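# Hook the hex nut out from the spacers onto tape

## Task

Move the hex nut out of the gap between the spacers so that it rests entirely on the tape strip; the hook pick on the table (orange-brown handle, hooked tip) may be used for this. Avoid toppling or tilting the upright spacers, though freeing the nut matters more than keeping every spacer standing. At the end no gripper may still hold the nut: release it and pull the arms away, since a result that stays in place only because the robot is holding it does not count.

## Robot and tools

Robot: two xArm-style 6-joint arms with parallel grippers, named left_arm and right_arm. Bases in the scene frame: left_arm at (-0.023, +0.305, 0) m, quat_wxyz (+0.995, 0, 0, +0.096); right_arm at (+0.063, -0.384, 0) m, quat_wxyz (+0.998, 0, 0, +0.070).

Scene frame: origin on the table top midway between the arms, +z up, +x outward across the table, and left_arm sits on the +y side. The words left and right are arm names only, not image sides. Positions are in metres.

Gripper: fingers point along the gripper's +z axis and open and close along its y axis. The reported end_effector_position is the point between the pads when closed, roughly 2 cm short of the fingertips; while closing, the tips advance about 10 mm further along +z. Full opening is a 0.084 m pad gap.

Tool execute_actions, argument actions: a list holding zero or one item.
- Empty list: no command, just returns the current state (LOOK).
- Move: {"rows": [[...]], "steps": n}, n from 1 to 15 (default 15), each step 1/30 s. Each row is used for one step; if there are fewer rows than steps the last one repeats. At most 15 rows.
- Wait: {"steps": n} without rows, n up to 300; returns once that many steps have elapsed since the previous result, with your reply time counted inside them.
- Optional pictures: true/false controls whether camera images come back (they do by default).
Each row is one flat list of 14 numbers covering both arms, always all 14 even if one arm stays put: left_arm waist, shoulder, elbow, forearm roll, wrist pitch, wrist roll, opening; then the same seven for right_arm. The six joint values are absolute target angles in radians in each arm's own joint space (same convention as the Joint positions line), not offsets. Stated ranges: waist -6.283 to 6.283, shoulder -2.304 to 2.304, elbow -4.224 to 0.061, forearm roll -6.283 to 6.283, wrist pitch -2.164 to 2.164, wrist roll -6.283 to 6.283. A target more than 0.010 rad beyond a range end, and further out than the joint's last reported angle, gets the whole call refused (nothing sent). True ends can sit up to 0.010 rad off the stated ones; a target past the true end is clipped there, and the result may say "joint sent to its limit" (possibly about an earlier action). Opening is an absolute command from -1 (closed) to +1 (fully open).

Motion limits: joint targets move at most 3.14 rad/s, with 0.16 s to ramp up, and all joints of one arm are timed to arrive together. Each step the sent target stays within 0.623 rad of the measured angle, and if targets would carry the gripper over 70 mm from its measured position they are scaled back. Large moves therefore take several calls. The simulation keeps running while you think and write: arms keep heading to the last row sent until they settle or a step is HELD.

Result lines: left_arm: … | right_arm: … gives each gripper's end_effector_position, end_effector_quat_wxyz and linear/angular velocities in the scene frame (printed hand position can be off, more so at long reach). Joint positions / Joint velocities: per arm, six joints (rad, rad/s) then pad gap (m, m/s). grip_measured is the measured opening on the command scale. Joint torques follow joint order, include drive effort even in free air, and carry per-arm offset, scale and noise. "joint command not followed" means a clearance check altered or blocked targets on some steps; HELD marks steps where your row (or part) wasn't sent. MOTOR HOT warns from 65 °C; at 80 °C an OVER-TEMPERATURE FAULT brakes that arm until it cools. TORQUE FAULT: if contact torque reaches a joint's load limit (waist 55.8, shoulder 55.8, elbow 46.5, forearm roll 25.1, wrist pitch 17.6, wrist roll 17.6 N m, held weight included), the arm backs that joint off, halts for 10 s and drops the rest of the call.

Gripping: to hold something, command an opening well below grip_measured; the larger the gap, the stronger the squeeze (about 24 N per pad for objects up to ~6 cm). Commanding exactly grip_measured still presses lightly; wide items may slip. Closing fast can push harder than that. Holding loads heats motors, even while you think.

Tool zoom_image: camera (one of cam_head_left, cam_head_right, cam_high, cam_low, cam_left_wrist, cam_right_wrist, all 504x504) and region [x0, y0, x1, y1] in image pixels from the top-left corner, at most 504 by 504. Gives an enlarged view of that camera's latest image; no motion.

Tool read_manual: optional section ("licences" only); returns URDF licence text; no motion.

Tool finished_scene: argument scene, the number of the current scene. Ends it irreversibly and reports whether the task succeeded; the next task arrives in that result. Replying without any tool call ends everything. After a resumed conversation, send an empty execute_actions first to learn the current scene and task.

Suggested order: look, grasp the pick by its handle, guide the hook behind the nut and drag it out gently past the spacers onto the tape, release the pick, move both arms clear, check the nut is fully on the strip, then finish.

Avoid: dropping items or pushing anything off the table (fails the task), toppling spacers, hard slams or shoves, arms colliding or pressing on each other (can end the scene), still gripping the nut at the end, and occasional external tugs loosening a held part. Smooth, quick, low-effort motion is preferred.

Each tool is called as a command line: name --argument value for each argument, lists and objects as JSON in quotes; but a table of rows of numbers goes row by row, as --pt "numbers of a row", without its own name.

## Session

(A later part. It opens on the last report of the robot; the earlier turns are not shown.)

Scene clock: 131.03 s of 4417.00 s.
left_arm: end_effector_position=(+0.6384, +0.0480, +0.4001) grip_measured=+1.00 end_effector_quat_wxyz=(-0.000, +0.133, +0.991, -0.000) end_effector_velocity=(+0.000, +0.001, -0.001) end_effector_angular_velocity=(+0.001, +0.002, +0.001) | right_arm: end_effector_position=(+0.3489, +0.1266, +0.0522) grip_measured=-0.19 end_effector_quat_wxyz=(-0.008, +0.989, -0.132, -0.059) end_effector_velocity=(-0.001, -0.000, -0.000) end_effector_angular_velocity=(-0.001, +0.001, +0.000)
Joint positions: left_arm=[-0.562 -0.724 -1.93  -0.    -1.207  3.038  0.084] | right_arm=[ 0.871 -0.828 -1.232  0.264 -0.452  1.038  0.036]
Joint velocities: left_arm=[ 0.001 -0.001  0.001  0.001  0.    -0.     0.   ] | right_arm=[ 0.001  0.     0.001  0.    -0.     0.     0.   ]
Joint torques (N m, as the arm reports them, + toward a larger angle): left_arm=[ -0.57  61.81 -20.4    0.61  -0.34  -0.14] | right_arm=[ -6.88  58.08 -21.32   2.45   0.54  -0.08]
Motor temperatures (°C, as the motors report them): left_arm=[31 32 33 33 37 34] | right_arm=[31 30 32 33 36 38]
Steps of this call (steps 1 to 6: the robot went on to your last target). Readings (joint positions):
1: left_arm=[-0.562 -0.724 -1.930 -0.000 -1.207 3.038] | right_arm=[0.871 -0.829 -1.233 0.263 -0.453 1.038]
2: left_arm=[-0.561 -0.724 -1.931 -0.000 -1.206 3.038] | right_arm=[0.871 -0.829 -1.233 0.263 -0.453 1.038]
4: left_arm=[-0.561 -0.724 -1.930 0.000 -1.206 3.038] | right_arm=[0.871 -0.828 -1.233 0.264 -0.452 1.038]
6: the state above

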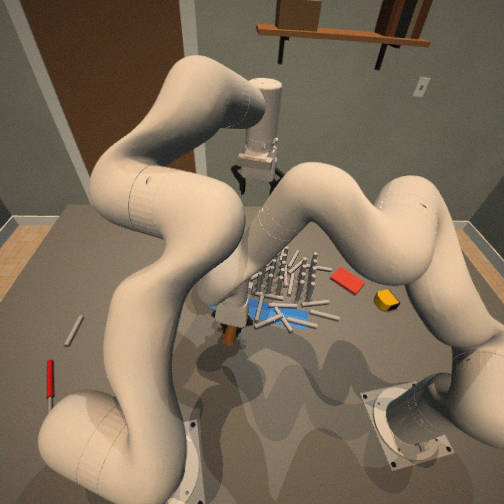

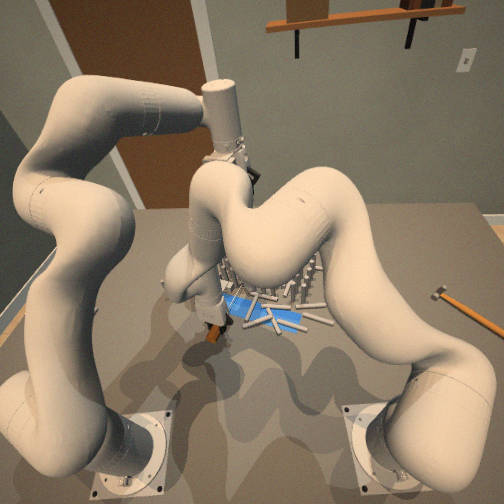

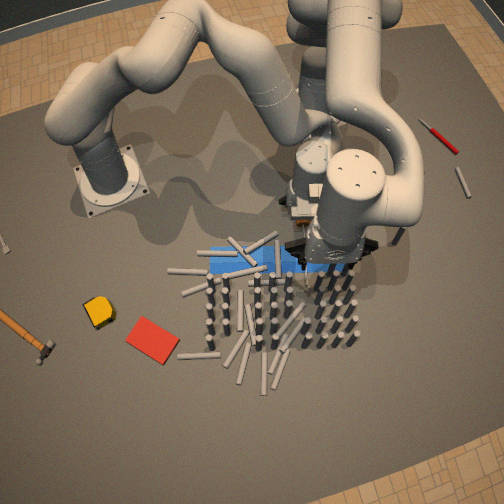

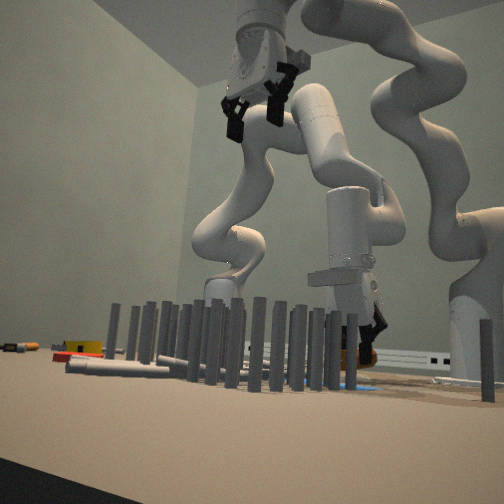

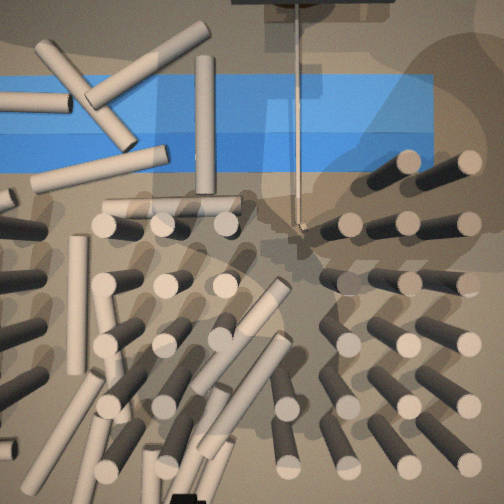

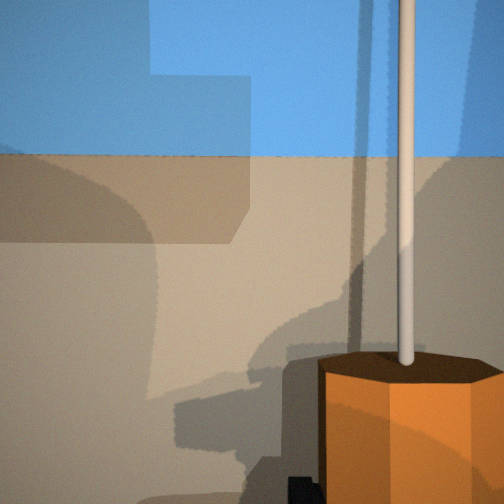

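execute_actions --actions '[{"rows": [[-0.5615,-0.724,-1.9305,0,-1.2065,3.0384,1,0.8716,-0.8068,-1.2290,0.2565,-0.4701,1.0462,-0.6]], "steps": 7}]' --pictures false

execute_actions --actions '[{"rows": [[-0.5615,-0.724,-1.9305,0,-1.2065,3.0384,1,0.8542,-0.8246,-1.2631,0.2470,-0.4877,1.0390,-0.6]], "steps": 10}]' --pictures false

execute_actions --actions '[{"rows": [[-0.5615,-0.724,-1.9305,0,-1.2065,3.0384,1,0.8542,-0.8462,-1.2665,0.2541,-0.4699,1.0310,-0.6]], "steps": 10}]'

zoom_image --camera "cam_left_wrist" --region '[255, 170, 345, 260]'

Scene clock: 133.23 s of 4417.00 s.
left_arm: end_effector_position=(+0.6384, +0.0480, +0.4001) grip_measured=+1.00 end_effector_quat_wxyz=(-0.000, +0.133, +0.991, -0.000) end_effector_velocity=(+0.000, +0.001, +0.001) end_effector_angular_velocity=(+0.001, -0.001, -0.001) | right_arm: end_effector_position=(+0.3491, +0.1275, +0.0642) grip_measured=-0.19 end_effector_quat_wxyz=(-0.009, +0.989, -0.132, -0.059) end_effector_velocity=(-0.005, -0.007, -0.001) end_effector_angular_velocity=(-0.020, +0.014, +0.000)
Joint positions: left_arm=[-0.561 -0.724 -1.931 -0.    -1.207  3.038  0.084] | right_arm=[ 0.872 -0.807 -1.23   0.257 -0.469  1.046  0.036]
Joint velocities: left_arm=[ 0.001  0.001  0.     0.002 -0.     0.001  0.   ] | right_arm=[-0.     0.002  0.01  -0.006 -0.016  0.007  0.   ]
Joint torques (N m, as the arm reports them, + toward a larger angle): left_arm=[  1.22  61.52 -18.71   1.82  -0.32  -0.15] | right_arm=[ -6.94  53.81 -21.04   3.16   0.41   0.07]
Motor temperatures (°C, as the motors report them): left_arm=[31 32 33 33 37 34] | right_arm=[31 30 32 33 36 38]
Steps of this call (steps 1 to 15: the robot went on to your last target; steps 16 to 59: nothing new was sent; steps 60 to 66: all 7 steps of this action). Readings (joint positions):
60: left_arm=[-0.562 -0.724 -1.930 0.000 -1.206 3.038] | right_arm=[0.872 -0.828 -1.232 0.264 -0.453 1.038]
61: left_arm=[-0.562 -0.724 -1.931 0.000 -1.207 3.038] | right_arm=[0.872 -0.825 -1.231 0.262 -0.456 1.040]
63: left_arm=[-0.562 -0.724 -1.930 0.000 -1.206 3.038] | right_arm=[0.872 -0.812 -1.230 0.258 -0.465 1.044]
66: the state above

Scene clock: 133.57 s of 4417.00 s.
left_arm: end_effector_position=(+0.6384, +0.0480, +0.4001) grip_measured=+1.00 end_effector_quat_wxyz=(-0.000, +0.133, +0.991, -0.000) end_effector_velocity=(+0.000, +0.001, +0.001) end_effector_angular_velocity=(+0.001, -0.002, +0.001) | right_arm: end_effector_position=(+0.3627, +0.1299, +0.0640) grip_measured=-0.19 end_effector_quat_wxyz=(-0.008, +0.989, -0.132, -0.060) end_effector_velocity=(-0.000, +0.001, +0.001) end_effector_angular_velocity=(-0.000, +0.001, +0.003)
Joint positions: left_arm=[-0.562 -0.724 -1.931 -0.    -1.207  3.038  0.084] | right_arm=[ 0.854 -0.825 -1.263  0.247 -0.488  1.039  0.036]
Joint velocities: left_arm=[ 0.001  0.001  0.     0.002  0.    -0.001 -0.   ] | right_arm=[ 0.001  0.    -0.002 -0.001 -0.003 -0.001  0.   ]
Joint torques (N m, as the arm reports them, + toward a larger angle): left_arm=[ -1.35  58.84 -19.66   1.18  -0.38  -0.02] | right_arm=[ -5.53  58.51 -22.18   2.52   0.61  -0.12]
Motor temperatures (°C, as the motors report them): left_arm=[31 32 33 33 37 34] | right_arm=[31 30 32 33 36 38]
Steps of this call (steps 1 to 10: all 10 steps of this action). Readings (joint positions):
1: left_arm=[-0.561 -0.724 -1.931 -0.000 -1.207 3.038] | right_arm=[0.871 -0.807 -1.230 0.257 -0.470 1.046]
2: left_arm=[-0.561 -0.724 -1.931 -0.000 -1.207 3.038] | right_arm=[0.869 -0.810 -1.235 0.255 -0.474 1.045]
4: left_arm=[-0.561 -0.724 -1.931 0.000 -1.207 3.038] | right_arm=[0.859 -0.820 -1.253 0.250 -0.482 1.041]
8: left_arm=[-0.562 -0.724 -1.930 -0.000 -1.206 3.038] | right_arm=[0.854 -0.825 -1.262 0.247 -0.487 1.039]
10: the state above

Scene clock: 133.90 s of 4417.00 s.
left_arm: end_effector_position=(+0.6384, +0.0480, +0.4001) grip_measured=+1.00 end_effector_quat_wxyz=(-0.000, +0.133, +0.991, -0.000) end_effector_velocity=(+0.000, +0.000, +0.000) end_effector_angular_velocity=(+0.001, -0.001, -0.001) | right_arm: end_effector_position=(+0.3629, +0.1297, +0.0522) grip_measured=-0.19 end_effector_quat_wxyz=(-0.008, +0.989, -0.132, -0.059) end_effector_velocity=(+0.002, +0.002, +0.002) end_effector_angular_velocity=(+0.006, -0.004, -0.001)
Joint positions: left_arm=[-0.562 -0.724 -1.93   0.    -1.207  3.038  0.084] | right_arm=[ 0.854 -0.846 -1.267  0.254 -0.47   1.031  0.036]
Joint velocities: left_arm=[-0.     0.    -0.     0.001  0.     0.001 -0.   ] | right_arm=[-0.     0.002 -0.003  0.     0.002  0.    -0.   ]
Joint torques (N m, as the arm reports them, + toward a larger angle): left_arm=[ -0.93  61.56 -21.17   1.68  -0.35  -0.05] | right_arm=[ -6.38  58.14 -21.71   3.16   0.61  -0.01]
Motor temperatures (°C, as the motors report them): left_arm=[31 32 33 33 37 34] | right_arm=[31 30 32 33 36 38]
Steps of this call (steps 1 to 10: all 10 steps of this action). Readings (joint positions):
1: left_arm=[-0.562 -0.724 -1.930 0.000 -1.207 3.038] | right_arm=[0.854 -0.825 -1.263 0.247 -0.487 1.039]
2: left_arm=[-0.562 -0.724 -1.930 -0.000 -1.207 3.038] | right_arm=[0.854 -0.828 -1.264 0.249 -0.484 1.037]
4: left_arm=[-0.561 -0.724 -1.930 0.000 -1.207 3.038] | right_arm=[0.854 -0.841 -1.266 0.252 -0.475 1.033]
8: left_arm=[-0.561 -0.724 -1.930 -0.000 -1.207 3.038] | right_arm=[0.854 -0.846 -1.266 0.254 -0.470 1.031]
10: the state above

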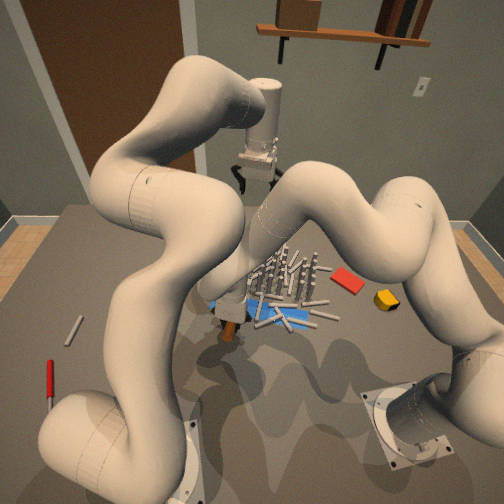

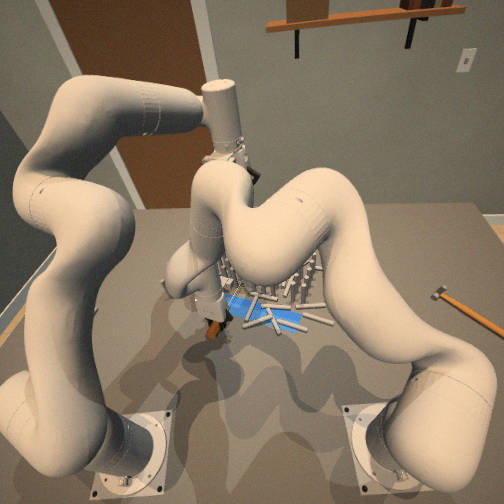

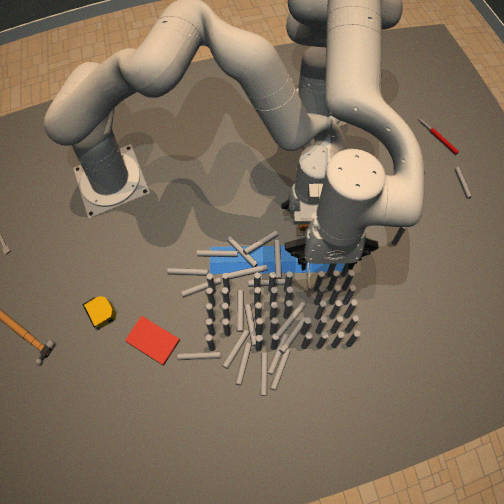

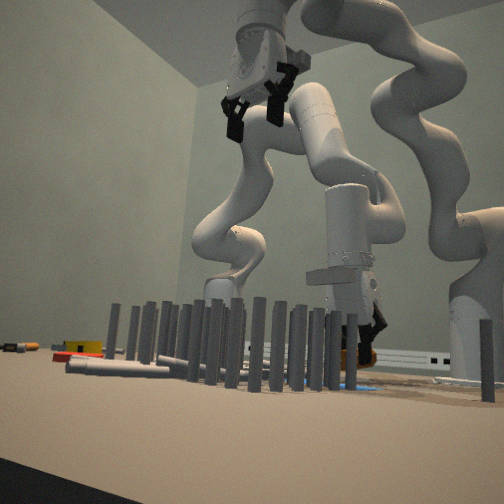

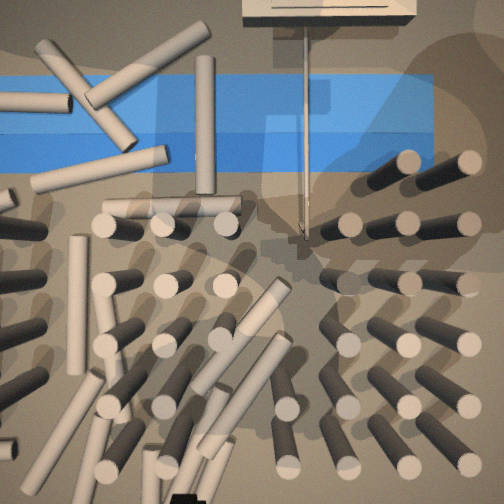

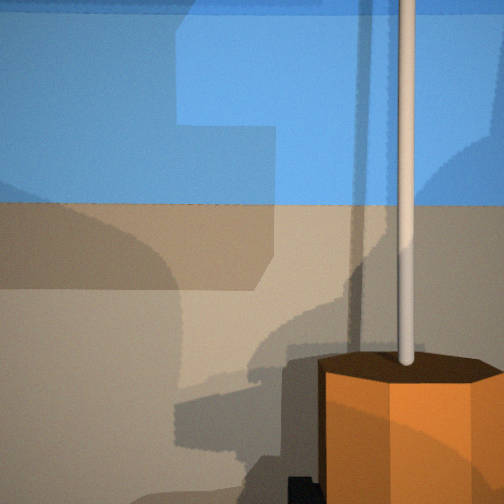

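Region (255, 170, 345, 260) of cam_left_wrist's 504x504 image, scaled by 5.600, with more detail than that image has.

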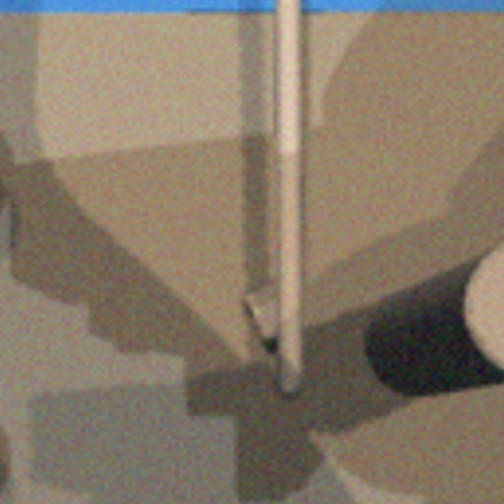

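execute_actions --actions '[{"rows": [[-0.5615,-0.724,-1.9305,0,-1.2065,3.0384,1,0.8572,-0.8439,-1.2621,0.2554,-0.4675,1.0326,-0.6],[-0.5615,-0.724,-1.9305,0,-1.2065,3.0384,1,0.8602,-0.8416,-1.2577,0.2568,-0.4652,1.0342,-0.6],[-0.5615,-0.724,-1.9305,0,-1.2065,3.0384,1,0.8633,-0.8393,-1.2533,0.2581,-0.4628,1.0358,-0.6],[-0.5615,-0.724,-1.9305,0,-1.2065,3.0384,1,0.8663,-0.8370,-1.2489,0.2595,-0.4605,1.0373,-0.6],[-0.5615,-0.724,-1.9305,0,-1.2065,3.0384,1,0.8693,-0.8347,-1.2445,0.2608,-0.4581,1.0389,-0.6],[-0.5615,-0.724,-1.9305,0,-1.2065,3.0384,1,0.8723,-0.8324,-1.2401,0.2622,-0.4557,1.0405,-0.6],[-0.5615,-0.724,-1.9305,0,-1.2065,3.0384,1,0.8754,-0.8301,-1.2357,0.2635,-0.4534,1.0421,-0.6],[-0.5615,-0.724,-1.9305,0,-1.2065,3.0384,1,0.8784,-0.8278,-1.2313,0.2649,-0.4510,1.0437,-0.6],[-0.5615,-0.724,-1.9305,0,-1.2065,3.0384,1,0.8814,-0.8255,-1.2269,0.2662,-0.4486,1.0453,-0.6],[-0.5615,-0.724,-1.9305,0,-1.2065,3.0384,1,0.8844,-0.8232,-1.2225,0.2676,-0.4463,1.0468,-0.6],[-0.5615,-0.724,-1.9305,0,-1.2065,3.0384,1,0.8875,-0.8209,-1.2181,0.2689,-0.4439,1.0484,-0.6],[-0.5615,-0.724,-1.9305,0,-1.2065,3.0384,1,0.8905,-0.8186,-1.2137,0.2703,-0.4416,1.0500,-0.6],[-0.5615,-0.724,-1.9305,0,-1.2065,3.0384,1,0.8935,-0.8163,-1.2093,0.2716,-0.4392,1.0516,-0.6]], "steps": 15}]' --pictures false

execute_actions --actions '[{"steps": 7}]'

zoom_image --camera "cam_left_wrist" --region '[250, 150, 340, 240]'

Scene clock: 135.93 s of 4417.00 s.
left_arm: end_effector_position=(+0.6384, +0.0480, +0.4001) grip_measured=+1.00 end_effector_quat_wxyz=(-0.000, +0.133, +0.991, -0.000) end_effector_velocity=(-0.000, -0.000, +0.000) end_effector_angular_velocity=(+0.000, -0.000, -0.000) | right_arm: end_effector_position=(+0.3362, +0.1277, +0.0523) grip_measured=-0.19 end_effector_quat_wxyz=(-0.008, +0.989, -0.132, -0.059) end_effector_velocity=(-0.041, -0.004, +0.001) end_effector_angular_velocity=(-0.003, +0.000, +0.006)
Joint positions: left_arm=[-0.562 -0.724 -1.931  0.    -1.207  3.038  0.084] | right_arm=[ 0.891 -0.818 -1.213  0.27  -0.442  1.05   0.036]
Joint velocities: left_arm=[-0.001  0.     0.     0.    -0.    -0.    -0.   ] | right_arm=[0.057 0.041 0.077 0.023 0.038 0.027 0.   ]
Joint torques (N m, as the arm reports them, + toward a larger angle): left_arm=[ -1.11  62.46 -20.15   0.25  -0.42  -0.09] | right_arm=[-15.4   55.63 -23.31   2.33   0.85   0.24]
Motor temperatures (°C, as the motors report them): left_arm=[31 32 33 33 37 34] | right_arm=[31 30 32 33 36 38]
Steps of this call (steps 1 to 15: the robot went on to your last target; steps 16 to 46: nothing new was sent; steps 47 to 61: all 15 steps of this action). Readings (joint positions):
47: left_arm=[-0.562 -0.724 -1.930 -0.000 -1.207 3.038] | right_arm=[0.854 -0.846 -1.266 0.254 -0.470 1.031]
48: left_arm=[-0.562 -0.724 -1.931 -0.000 -1.206 3.038] | right_arm=[0.855 -0.846 -1.265 0.255 -0.469 1.032]
50: left_arm=[-0.561 -0.724 -1.931 -0.000 -1.207 3.038] | right_arm=[0.859 -0.843 -1.259 0.256 -0.466 1.034]
54: left_arm=[-0.562 -0.724 -1.931 -0.000 -1.207 3.038] | right_arm=[0.871 -0.834 -1.243 0.261 -0.457 1.039]
61: the state above

Scene clock: 136.17 s of 4417.00 s.
left_arm: end_effector_position=(+0.6384, +0.0480, +0.4001) grip_measured=+1.00 end_effector_quat_wxyz=(-0.000, +0.133, +0.991, -0.000) end_effector_velocity=(+0.000, -0.000, +0.000) end_effector_angular_velocity=(+0.001, -0.001, -0.001) | right_arm: end_effector_position=(+0.3345, +0.1274, +0.0523) grip_measured=-0.19 end_effector_quat_wxyz=(-0.008, +0.989, -0.132, -0.059) end_effector_velocity=(-0.001, -0.000, -0.000) end_effector_angular_velocity=(-0.000, -0.000, +0.002)
Joint positions: left_arm=[-0.562 -0.724 -1.93   0.    -1.207  3.038  0.084] | right_arm=[ 0.893 -0.816 -1.209  0.272 -0.439  1.052  0.036]
Joint velocities: left_arm=[-0.    -0.    -0.001  0.001 -0.    -0.    -0.   ] | right_arm=[ 0.001  0.001  0.002 -0.001  0.001 -0.001  0.   ]
Joint torques (N m, as the arm reports them, + toward a larger angle): left_arm=[ -2.27  59.28 -19.63   1.56  -0.41   0.16] | right_arm=[ -5.86  56.37 -21.07   2.82   0.53  -0.02]
Motor temperatures (°C, as the motors report them): left_arm=[31 32 33 33 37 34] | right_arm=[31 30 32 33 36 38]
Steps of this call (steps 1 to 7: the robot went on to your last target). Readings (joint positions):
1: left_arm=[-0.561 -0.724 -1.931 -0.000 -1.206 3.038] | right_arm=[0.892 -0.817 -1.211 0.271 -0.441 1.051]
2: left_arm=[-0.562 -0.724 -1.930 0.000 -1.207 3.038] | right_arm=[0.893 -0.817 -1.210 0.271 -0.440 1.051]
4: left_arm=[-0.561 -0.724 -1.930 -0.000 -1.206 3.038] | right_arm=[0.893 -0.817 -1.210 0.271 -0.439 1.051]
7: the state above

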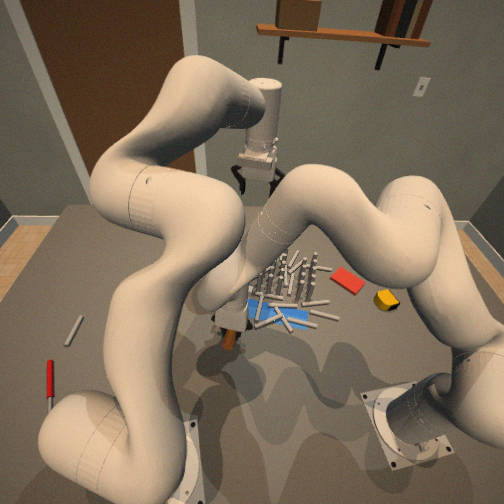

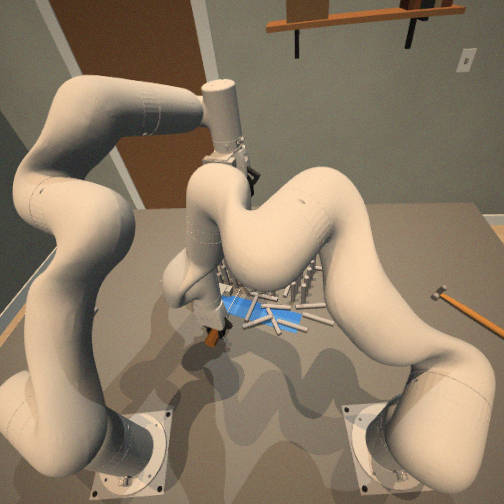

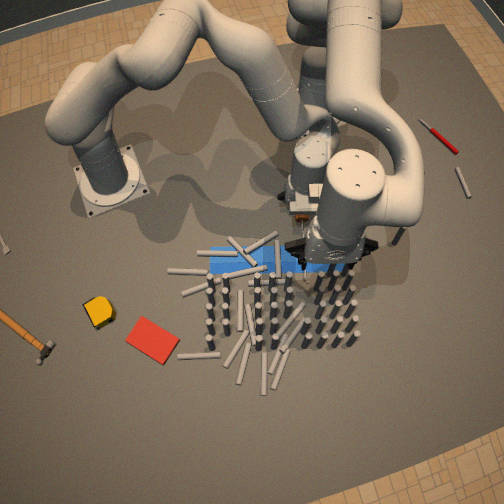

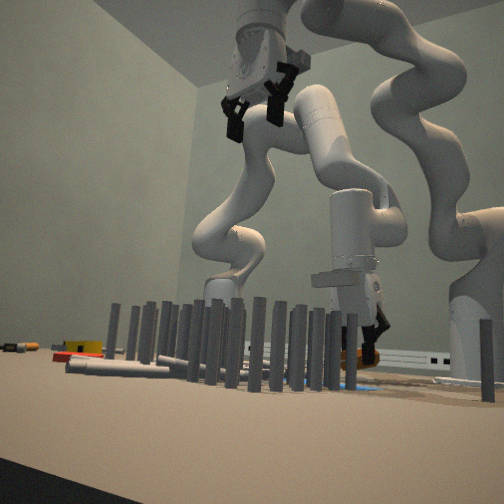

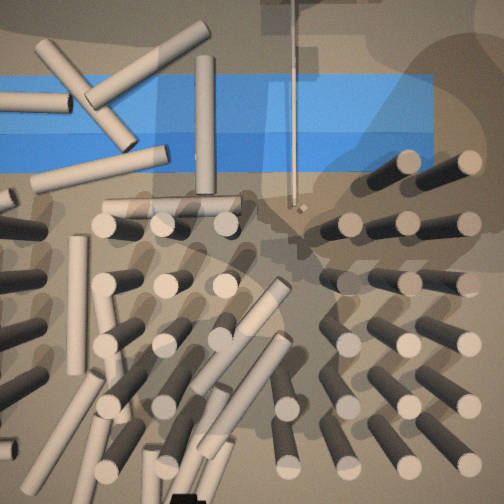

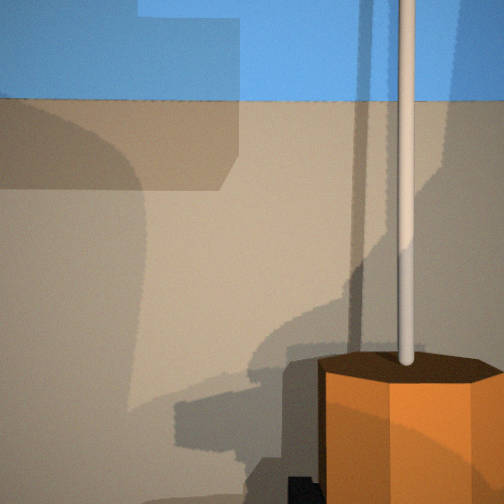

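Region (250, 150, 340, 240) of cam_left_wrist's 504x504 image, scaled by 5.600, with more detail than that image has.

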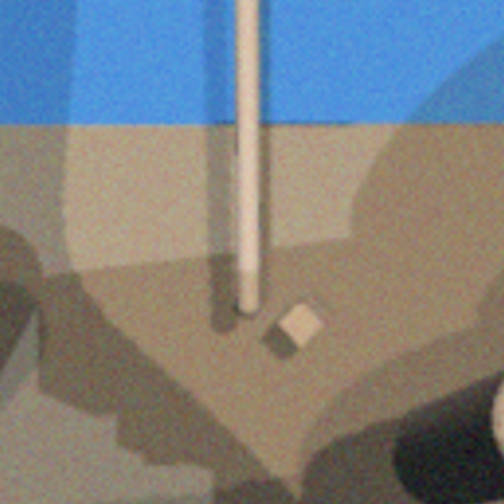

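execute_actions --actions '[{"rows": [[-0.5615,-0.724,-1.9305,0,-1.2065,3.0384,1,0.8935,-0.7947,-1.2059,0.2645,-0.4570,1.0596,-0.6]], "steps": 7}]' --pictures false

execute_actions --actions '[{"rows": [[-0.5615,-0.724,-1.9305,0,-1.2065,3.0384,1,0.8758,-0.8086,-1.2325,0.2564,-0.4712,1.0505,-0.6]], "steps": 10}]' --pictures false

execute_actions --actions '[{"rows": [[-0.5615,-0.724,-1.9305,0,-1.2065,3.0384,1,0.8758,-0.8302,-1.2359,0.2635,-0.4534,1.0425,-0.6]], "steps": 10}]'

zoom_image --camera "cam_left_wrist" --region '[250, 150, 340, 240]'

Scene clock: 139.37 s of 4417.00 s.
left_arm: end_effector_position=(+0.6384, +0.0480, +0.4001) grip_measured=+1.00 end_effector_quat_wxyz=(-0.000, +0.133, +0.991, -0.000) end_effector_velocity=(+0.001, +0.001, -0.000) end_effector_angular_velocity=(+0.001, -0.000, -0.000) | right_arm: end_effector_position=(+0.3345, +0.1283, +0.0642) grip_measured=-0.19 end_effector_quat_wxyz=(-0.009, +0.989, -0.132, -0.059) end_effector_velocity=(-0.005, -0.008, -0.002) end_effector_angular_velocity=(-0.020, +0.014, -0.001)
Joint positions: left_arm=[-0.562 -0.724 -1.93  -0.    -1.207  3.038  0.084] | right_arm=[ 0.894 -0.795 -1.207  0.265 -0.456  1.059  0.036]
Joint velocities: left_arm=[ 0.001 -0.001 -0.001  0.002 -0.     0.001 -0.   ] | right_arm=[-0.     0.002  0.011 -0.004 -0.016  0.006 -0.   ]
Joint torques (N m, as the arm reports them, + toward a larger angle): left_arm=[ -2.32  60.78 -21.16   0.38  -0.44  -0.17] | right_arm=[ -5.69  52.5  -20.89   2.52   0.86  -0.08]
Motor temperatures (°C, as the motors report them): left_arm=[31 32 33 33 37 34] | right_arm=[31 30 32 33 36 38]
Steps of this call (steps 1 to 15: the robot went on to your last target; steps 16 to 89: nothing new was sent; steps 90 to 96: all 7 steps of this action). Readings (joint positions):
90: left_arm=[-0.562 -0.724 -1.930 0.000 -1.207 3.038] | right_arm=[0.893 -0.816 -1.209 0.272 -0.439 1.052]
91: left_arm=[-0.562 -0.724 -1.930 -0.000 -1.207 3.038] | right_arm=[0.893 -0.813 -1.208 0.270 -0.443 1.053]
93: left_arm=[-0.562 -0.724 -1.930 0.000 -1.207 3.038] | right_arm=[0.894 -0.800 -1.207 0.266 -0.452 1.057]
96: the state above

Scene clock: 139.70 s of 4417.00 s.
left_arm: end_effector_position=(+0.6384, +0.0480, +0.4001) grip_measured=+1.00 end_effector_quat_wxyz=(-0.000, +0.133, +0.991, -0.000) end_effector_velocity=(-0.000, -0.000, -0.001) end_effector_angular_velocity=(+0.000, +0.001, -0.001) | right_arm: end_effector_position=(+0.3470, +0.1292, +0.0639) grip_measured=-0.19 end_effector_quat_wxyz=(-0.008, +0.989, -0.132, -0.060) end_effector_velocity=(-0.000, +0.001, +0.001) end_effector_angular_velocity=(-0.000, +0.001, +0.003)
Joint positions: left_arm=[-0.562 -0.724 -1.93  -0.    -1.207  3.038  0.084] | right_arm=[ 0.876 -0.809 -1.232  0.256 -0.471  1.051  0.036]
Joint velocities: left_arm=[-0.    -0.001 -0.    -0.     0.     0.    -0.   ] | right_arm=[ 0.001  0.001 -0.002 -0.    -0.003 -0.001  0.   ]
Joint torques (N m, as the arm reports them, + toward a larger angle): left_arm=[ -2.    60.27 -18.92   0.96  -0.35  -0.11] | right_arm=[ -6.48  57.52 -21.79   2.82   0.51  -0.12]
Motor temperatures (°C, as the motors report them): left_arm=[31 32 33 33 37 34] | right_arm=[31 30 32 33 36 38]
Steps of this call (steps 1 to 10: all 10 steps of this action). Readings (joint positions):
1: left_arm=[-0.562 -0.724 -1.930 0.000 -1.207 3.038] | right_arm=[0.893 -0.795 -1.207 0.265 -0.457 1.059]
2: left_arm=[-0.562 -0.724 -1.930 0.000 -1.207 3.038] | right_arm=[0.891 -0.797 -1.211 0.263 -0.460 1.057]
4: left_arm=[-0.561 -0.724 -1.930 0.000 -1.207 3.038] | right_arm=[0.880 -0.805 -1.225 0.259 -0.467 1.053]
8: left_arm=[-0.562 -0.724 -1.931 -0.000 -1.207 3.038] | right_arm=[0.876 -0.809 -1.232 0.257 -0.471 1.051]
10: the state above

Scene clock: 140.03 s of 4417.00 s.
left_arm: end_effector_position=(+0.6384, +0.0480, +0.4001) grip_measured=+1.00 end_effector_quat_wxyz=(-0.000, +0.133, +0.991, -0.000) end_effector_velocity=(-0.001, -0.001, -0.001) end_effector_angular_velocity=(-0.002, +0.002, -0.001) | right_arm: end_effector_position=(+0.3472, +0.1290, +0.0523) grip_measured=-0.19 end_effector_quat_wxyz=(-0.008, +0.989, -0.132, -0.059) end_effector_velocity=(+0.002, +0.003, +0.002) end_effector_angular_velocity=(+0.007, -0.004, +0.001)
Joint positions: left_arm=[-0.562 -0.724 -1.93  -0.    -1.207  3.038  0.084] | right_arm=[ 0.876 -0.83  -1.236  0.263 -0.454  1.043  0.036]
Joint velocities: left_arm=[-0.001 -0.     0.001 -0.003 -0.     0.    -0.   ] | right_arm=[-0.     0.002 -0.004  0.001  0.002 -0.002 -0.   ]
Joint torques (N m, as the arm reports them, + toward a larger angle): left_arm=[  0.04  62.87 -18.87   1.63  -0.55   0.01] | right_arm=[ -5.91  58.14 -20.2    2.46   0.56  -0.02]
Motor temperatures (°C, as the motors report them): left_arm=[31 32 33 33 37 34] | right_arm=[31 30 32 33 36 38]
Steps of this call (steps 1 to 10: all 10 steps of this action). Readings (joint positions):
1: left_arm=[-0.561 -0.724 -1.930 0.000 -1.207 3.038] | right_arm=[0.876 -0.809 -1.232 0.257 -0.471 1.050]
2: left_arm=[-0.562 -0.724 -1.930 0.000 -1.206 3.038] | right_arm=[0.876 -0.812 -1.234 0.258 -0.467 1.049]
4: left_arm=[-0.561 -0.724 -1.930 -0.000 -1.207 3.038] | right_arm=[0.876 -0.825 -1.235 0.262 -0.458 1.045]
8: left_arm=[-0.562 -0.724 -1.930 -0.000 -1.207 3.038] | right_arm=[0.876 -0.830 -1.236 0.263 -0.454 1.043]
10: the state above

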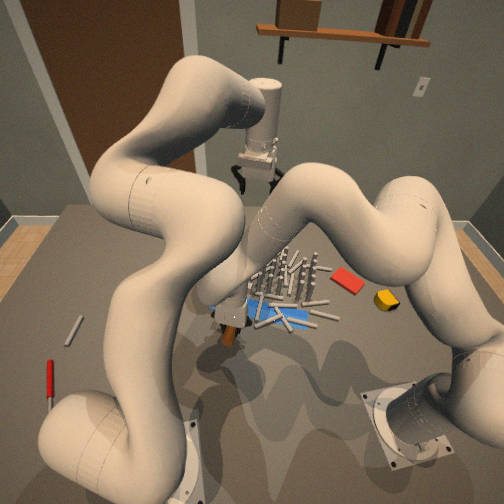

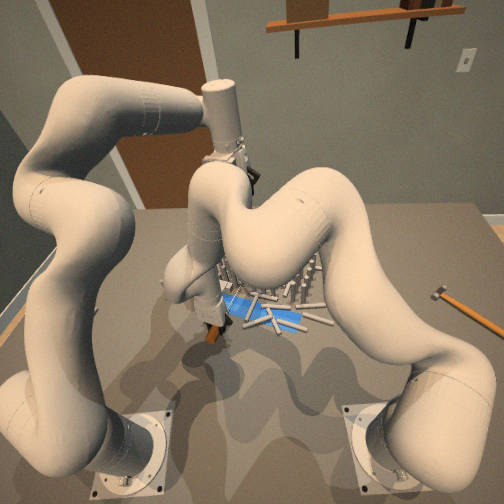

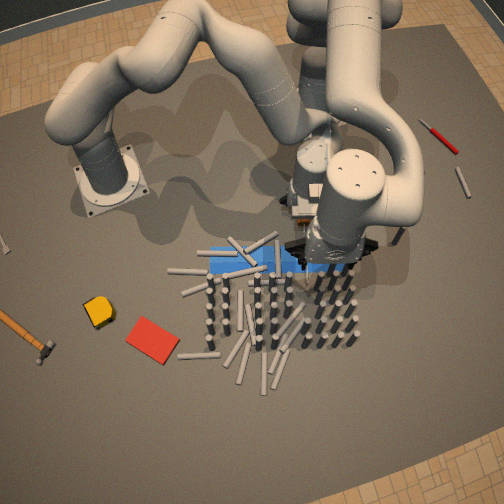

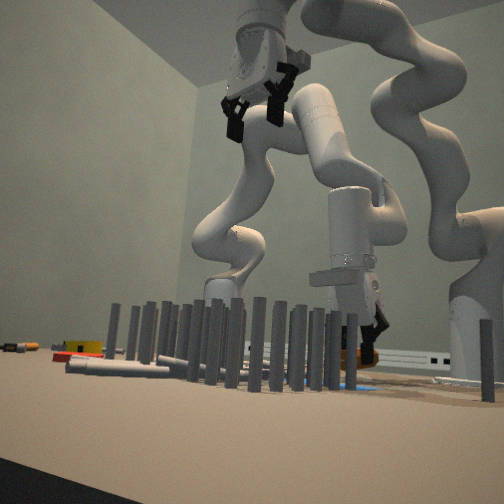

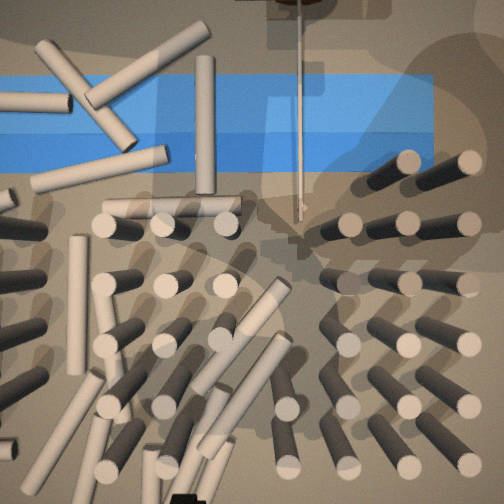

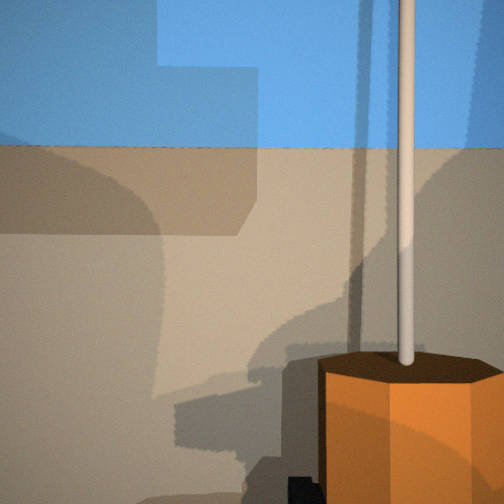

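Region (250, 150, 340, 240) of cam_left_wrist's 504x504 image, scaled by 5.600, with more detail than that image has.

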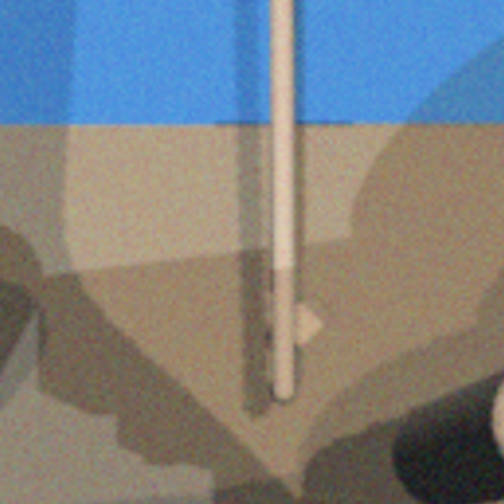

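execute_actions --actions '[{"rows": [[-0.5615,-0.724,-1.9305,0,-1.2065,3.0384,1,0.8797,-0.8291,-1.2338,0.2646,-0.4520,1.0453,-0.6],[-0.5615,-0.724,-1.9305,0,-1.2065,3.0384,1,0.8837,-0.8279,-1.2317,0.2657,-0.4507,1.0482,-0.6],[-0.5615,-0.724,-1.9305,0,-1.2065,3.0384,1,0.8876,-0.8268,-1.2295,0.2667,-0.4493,1.0510,-0.6],[-0.5615,-0.724,-1.9305,0,-1.2065,3.0384,1,0.8916,-0.8256,-1.2274,0.2678,-0.4480,1.0538,-0.6],[-0.5615,-0.724,-1.9305,0,-1.2065,3.0384,1,0.8955,-0.8245,-1.2253,0.2689,-0.4466,1.0567,-0.6],[-0.5615,-0.724,-1.9305,0,-1.2065,3.0384,1,0.8994,-0.8234,-1.2232,0.2700,-0.4453,1.0595,-0.6],[-0.5615,-0.724,-1.9305,0,-1.2065,3.0384,1,0.9034,-0.8222,-1.2210,0.2710,-0.4439,1.0623,-0.6],[-0.5615,-0.724,-1.9305,0,-1.2065,3.0384,1,0.9073,-0.8211,-1.2189,0.2721,-0.4426,1.0651,-0.6],[-0.5615,-0.724,-1.9305,0,-1.2065,3.0384,1,0.9112,-0.8200,-1.2168,0.2732,-0.4412,1.0680,-0.6],[-0.5615,-0.724,-1.9305,0,-1.2065,3.0384,1,0.9152,-0.8188,-1.2147,0.2743,-0.4399,1.0708,-0.6],[-0.5615,-0.724,-1.9305,0,-1.2065,3.0384,1,0.9191,-0.8177,-1.2125,0.2753,-0.4385,1.0736,-0.6],[-0.5615,-0.724,-1.9305,0,-1.2065,3.0384,1,0.9231,-0.8165,-1.2104,0.2764,-0.4372,1.0765,-0.6],[-0.5615,-0.724,-1.9305,0,-1.2065,3.0384,1,0.9270,-0.8154,-1.2083,0.2775,-0.4358,1.0793,-0.6]], "steps": 15}]' --pictures false

execute_actions --actions '[{"steps": 7}]'

zoom_image --camera "cam_left_wrist" --region '[250, 130, 340, 220]'

Scene clock: 141.97 s of 4417.00 s.
left_arm: end_effector_position=(+0.6384, +0.0480, +0.4001) grip_measured=+1.00 end_effector_quat_wxyz=(-0.000, +0.133, +0.991, -0.000) end_effector_velocity=(-0.000, +0.000, -0.001) end_effector_angular_velocity=(+0.000, +0.003, +0.000) | right_arm: end_effector_position=(+0.3190, +0.1365, +0.0525) grip_measured=-0.19 end_effector_quat_wxyz=(-0.008, +0.989, -0.132, -0.059) end_effector_velocity=(-0.043, +0.011, +0.001) end_effector_angular_velocity=(-0.000, -0.000, +0.009)
Joint positions: left_arm=[-0.561 -0.724 -1.93   0.    -1.207  3.038  0.084] | right_arm=[ 0.924 -0.816 -1.21   0.276 -0.437  1.077  0.036]
Joint velocities: left_arm=[ 0.    -0.001  0.002 -0.001 -0.     0.001  0.   ] | right_arm=[ 0.074  0.02   0.036  0.017  0.022  0.047 -0.   ]
Joint torques (N m, as the arm reports them, + toward a larger angle): left_arm=[ -0.71  60.24 -20.37   0.98  -0.37  -0.17] | right_arm=[-13.08  57.33 -21.56   2.63   0.42  -0.12]
Motor temperatures (°C, as the motors report them): left_arm=[31 32 33 33 37 34] | right_arm=[31 30 32 33 36 38]
Steps of this call (steps 1 to 15: the robot went on to your last target; steps 16 to 43: nothing new was sent; steps 44 to 58: all 15 steps of this action). Readings (joint positions):
44: left_arm=[-0.562 -0.724 -1.930 0.000 -1.207 3.038] | right_arm=[0.876 -0.830 -1.236 0.264 -0.453 1.043]
45: left_arm=[-0.562 -0.724 -1.931 0.000 -1.207 3.038] | right_arm=[0.877 -0.830 -1.235 0.264 -0.453 1.043]
47: left_arm=[-0.562 -0.724 -1.931 0.000 -1.207 3.038] | right_arm=[0.882 -0.828 -1.233 0.265 -0.451 1.047]
51: left_arm=[-0.562 -0.724 -1.930 0.000 -1.207 3.038] | right_arm=[0.897 -0.824 -1.224 0.269 -0.446 1.058]
58: the state above

Scene clock: 142.20 s of 4417.00 s.
left_arm: end_effector_position=(+0.6384, +0.0480, +0.4001) grip_measured=+1.00 end_effector_quat_wxyz=(-0.000, +0.133, +0.991, -0.000) end_effector_velocity=(+0.000, +0.000, -0.001) end_effector_angular_velocity=(+0.002, +0.000, +0.000) | right_arm: end_effector_position=(+0.3172, +0.1370, +0.0525) grip_measured=-0.19 end_effector_quat_wxyz=(-0.008, +0.989, -0.132, -0.059) end_effector_velocity=(-0.000, +0.000, +0.000) end_effector_angular_velocity=(-0.000, -0.000, +0.001)
Joint positions: left_arm=[-0.562 -0.724 -1.93  -0.    -1.207  3.038  0.084] | right_arm=[ 0.927 -0.815 -1.208  0.277 -0.436  1.079  0.036]
Joint velocities: left_arm=[-0.    -0.001  0.     0.002 -0.    -0.001  0.   ] | right_arm=[ 0.001  0.001  0.    -0.001 -0.     0.001 -0.   ]
Joint torques (N m, as the arm reports them, + toward a larger angle): left_arm=[ -1.63  58.18 -19.58  -0.01  -0.56   0.26] | right_arm=[ -6.44  57.82 -21.15   2.93   0.59  -0.09]
Motor temperatures (°C, as the motors report them): left_arm=[31 32 33 33 37 34] | right_arm=[31 30 32 33 36 38]
Steps of this call (steps 1 to 7: the robot went on to your last target). Readings (joint positions):
1: left_arm=[-0.562 -0.724 -1.931 0.000 -1.207 3.038] | right_arm=[0.925 -0.816 -1.209 0.277 -0.437 1.078]
2: left_arm=[-0.562 -0.724 -1.930 -0.000 -1.207 3.038] | right_arm=[0.926 -0.816 -1.209 0.277 -0.436 1.078]
4: left_arm=[-0.561 -0.724 -1.931 0.000 -1.207 3.038] | right_arm=[0.927 -0.816 -1.208 0.277 -0.436 1.079]
7: the state above

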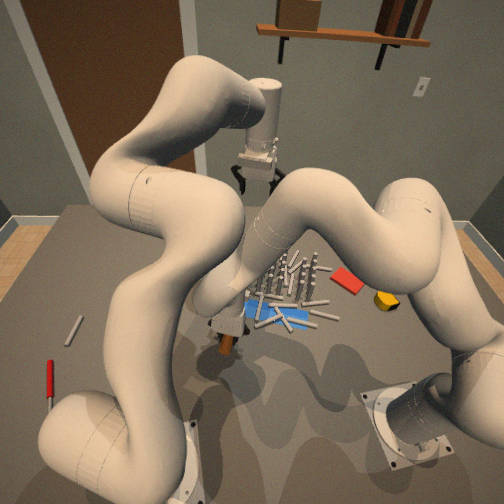

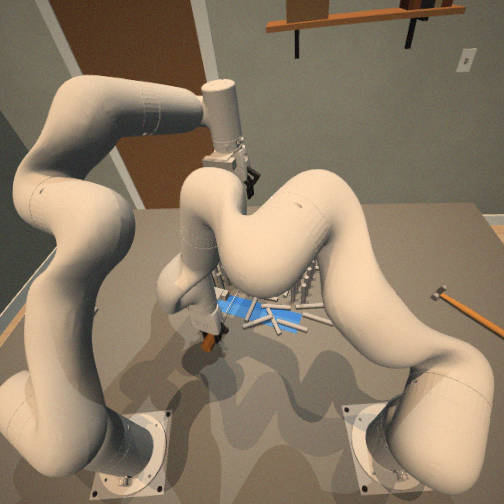

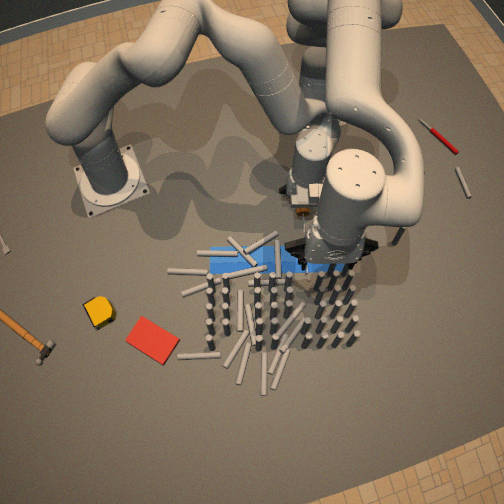

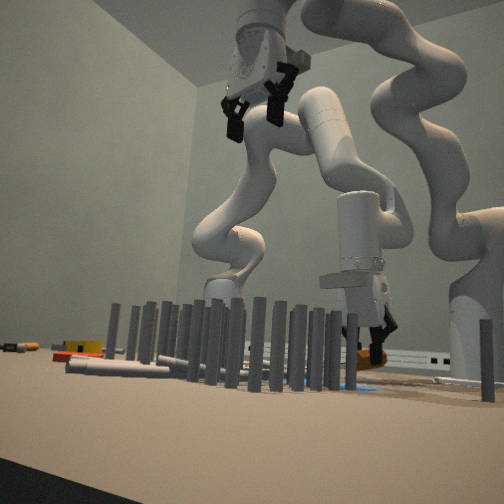

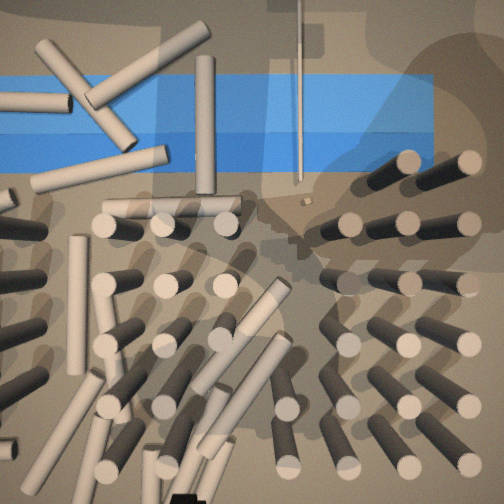

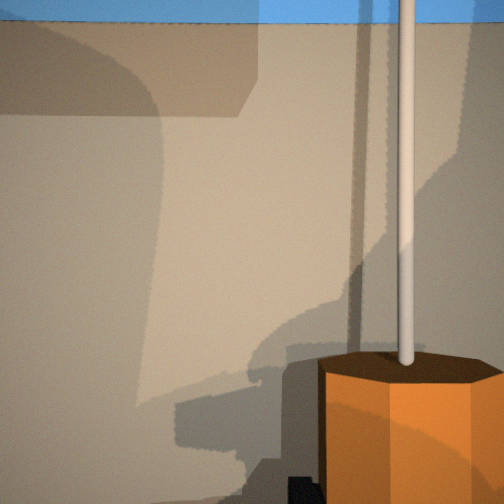

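Region (250, 130, 340, 220) of cam_left_wrist's 504x504 image, scaled by 5.600, with more detail than that image has.

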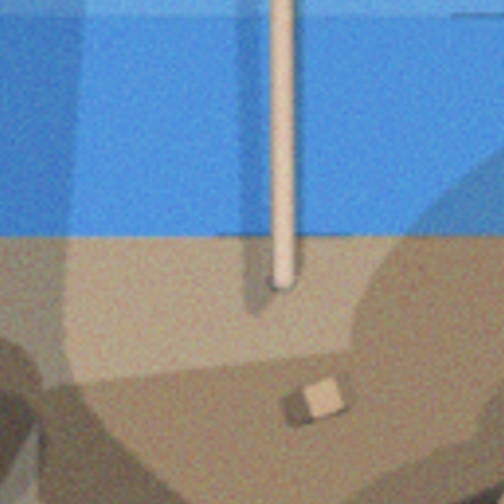

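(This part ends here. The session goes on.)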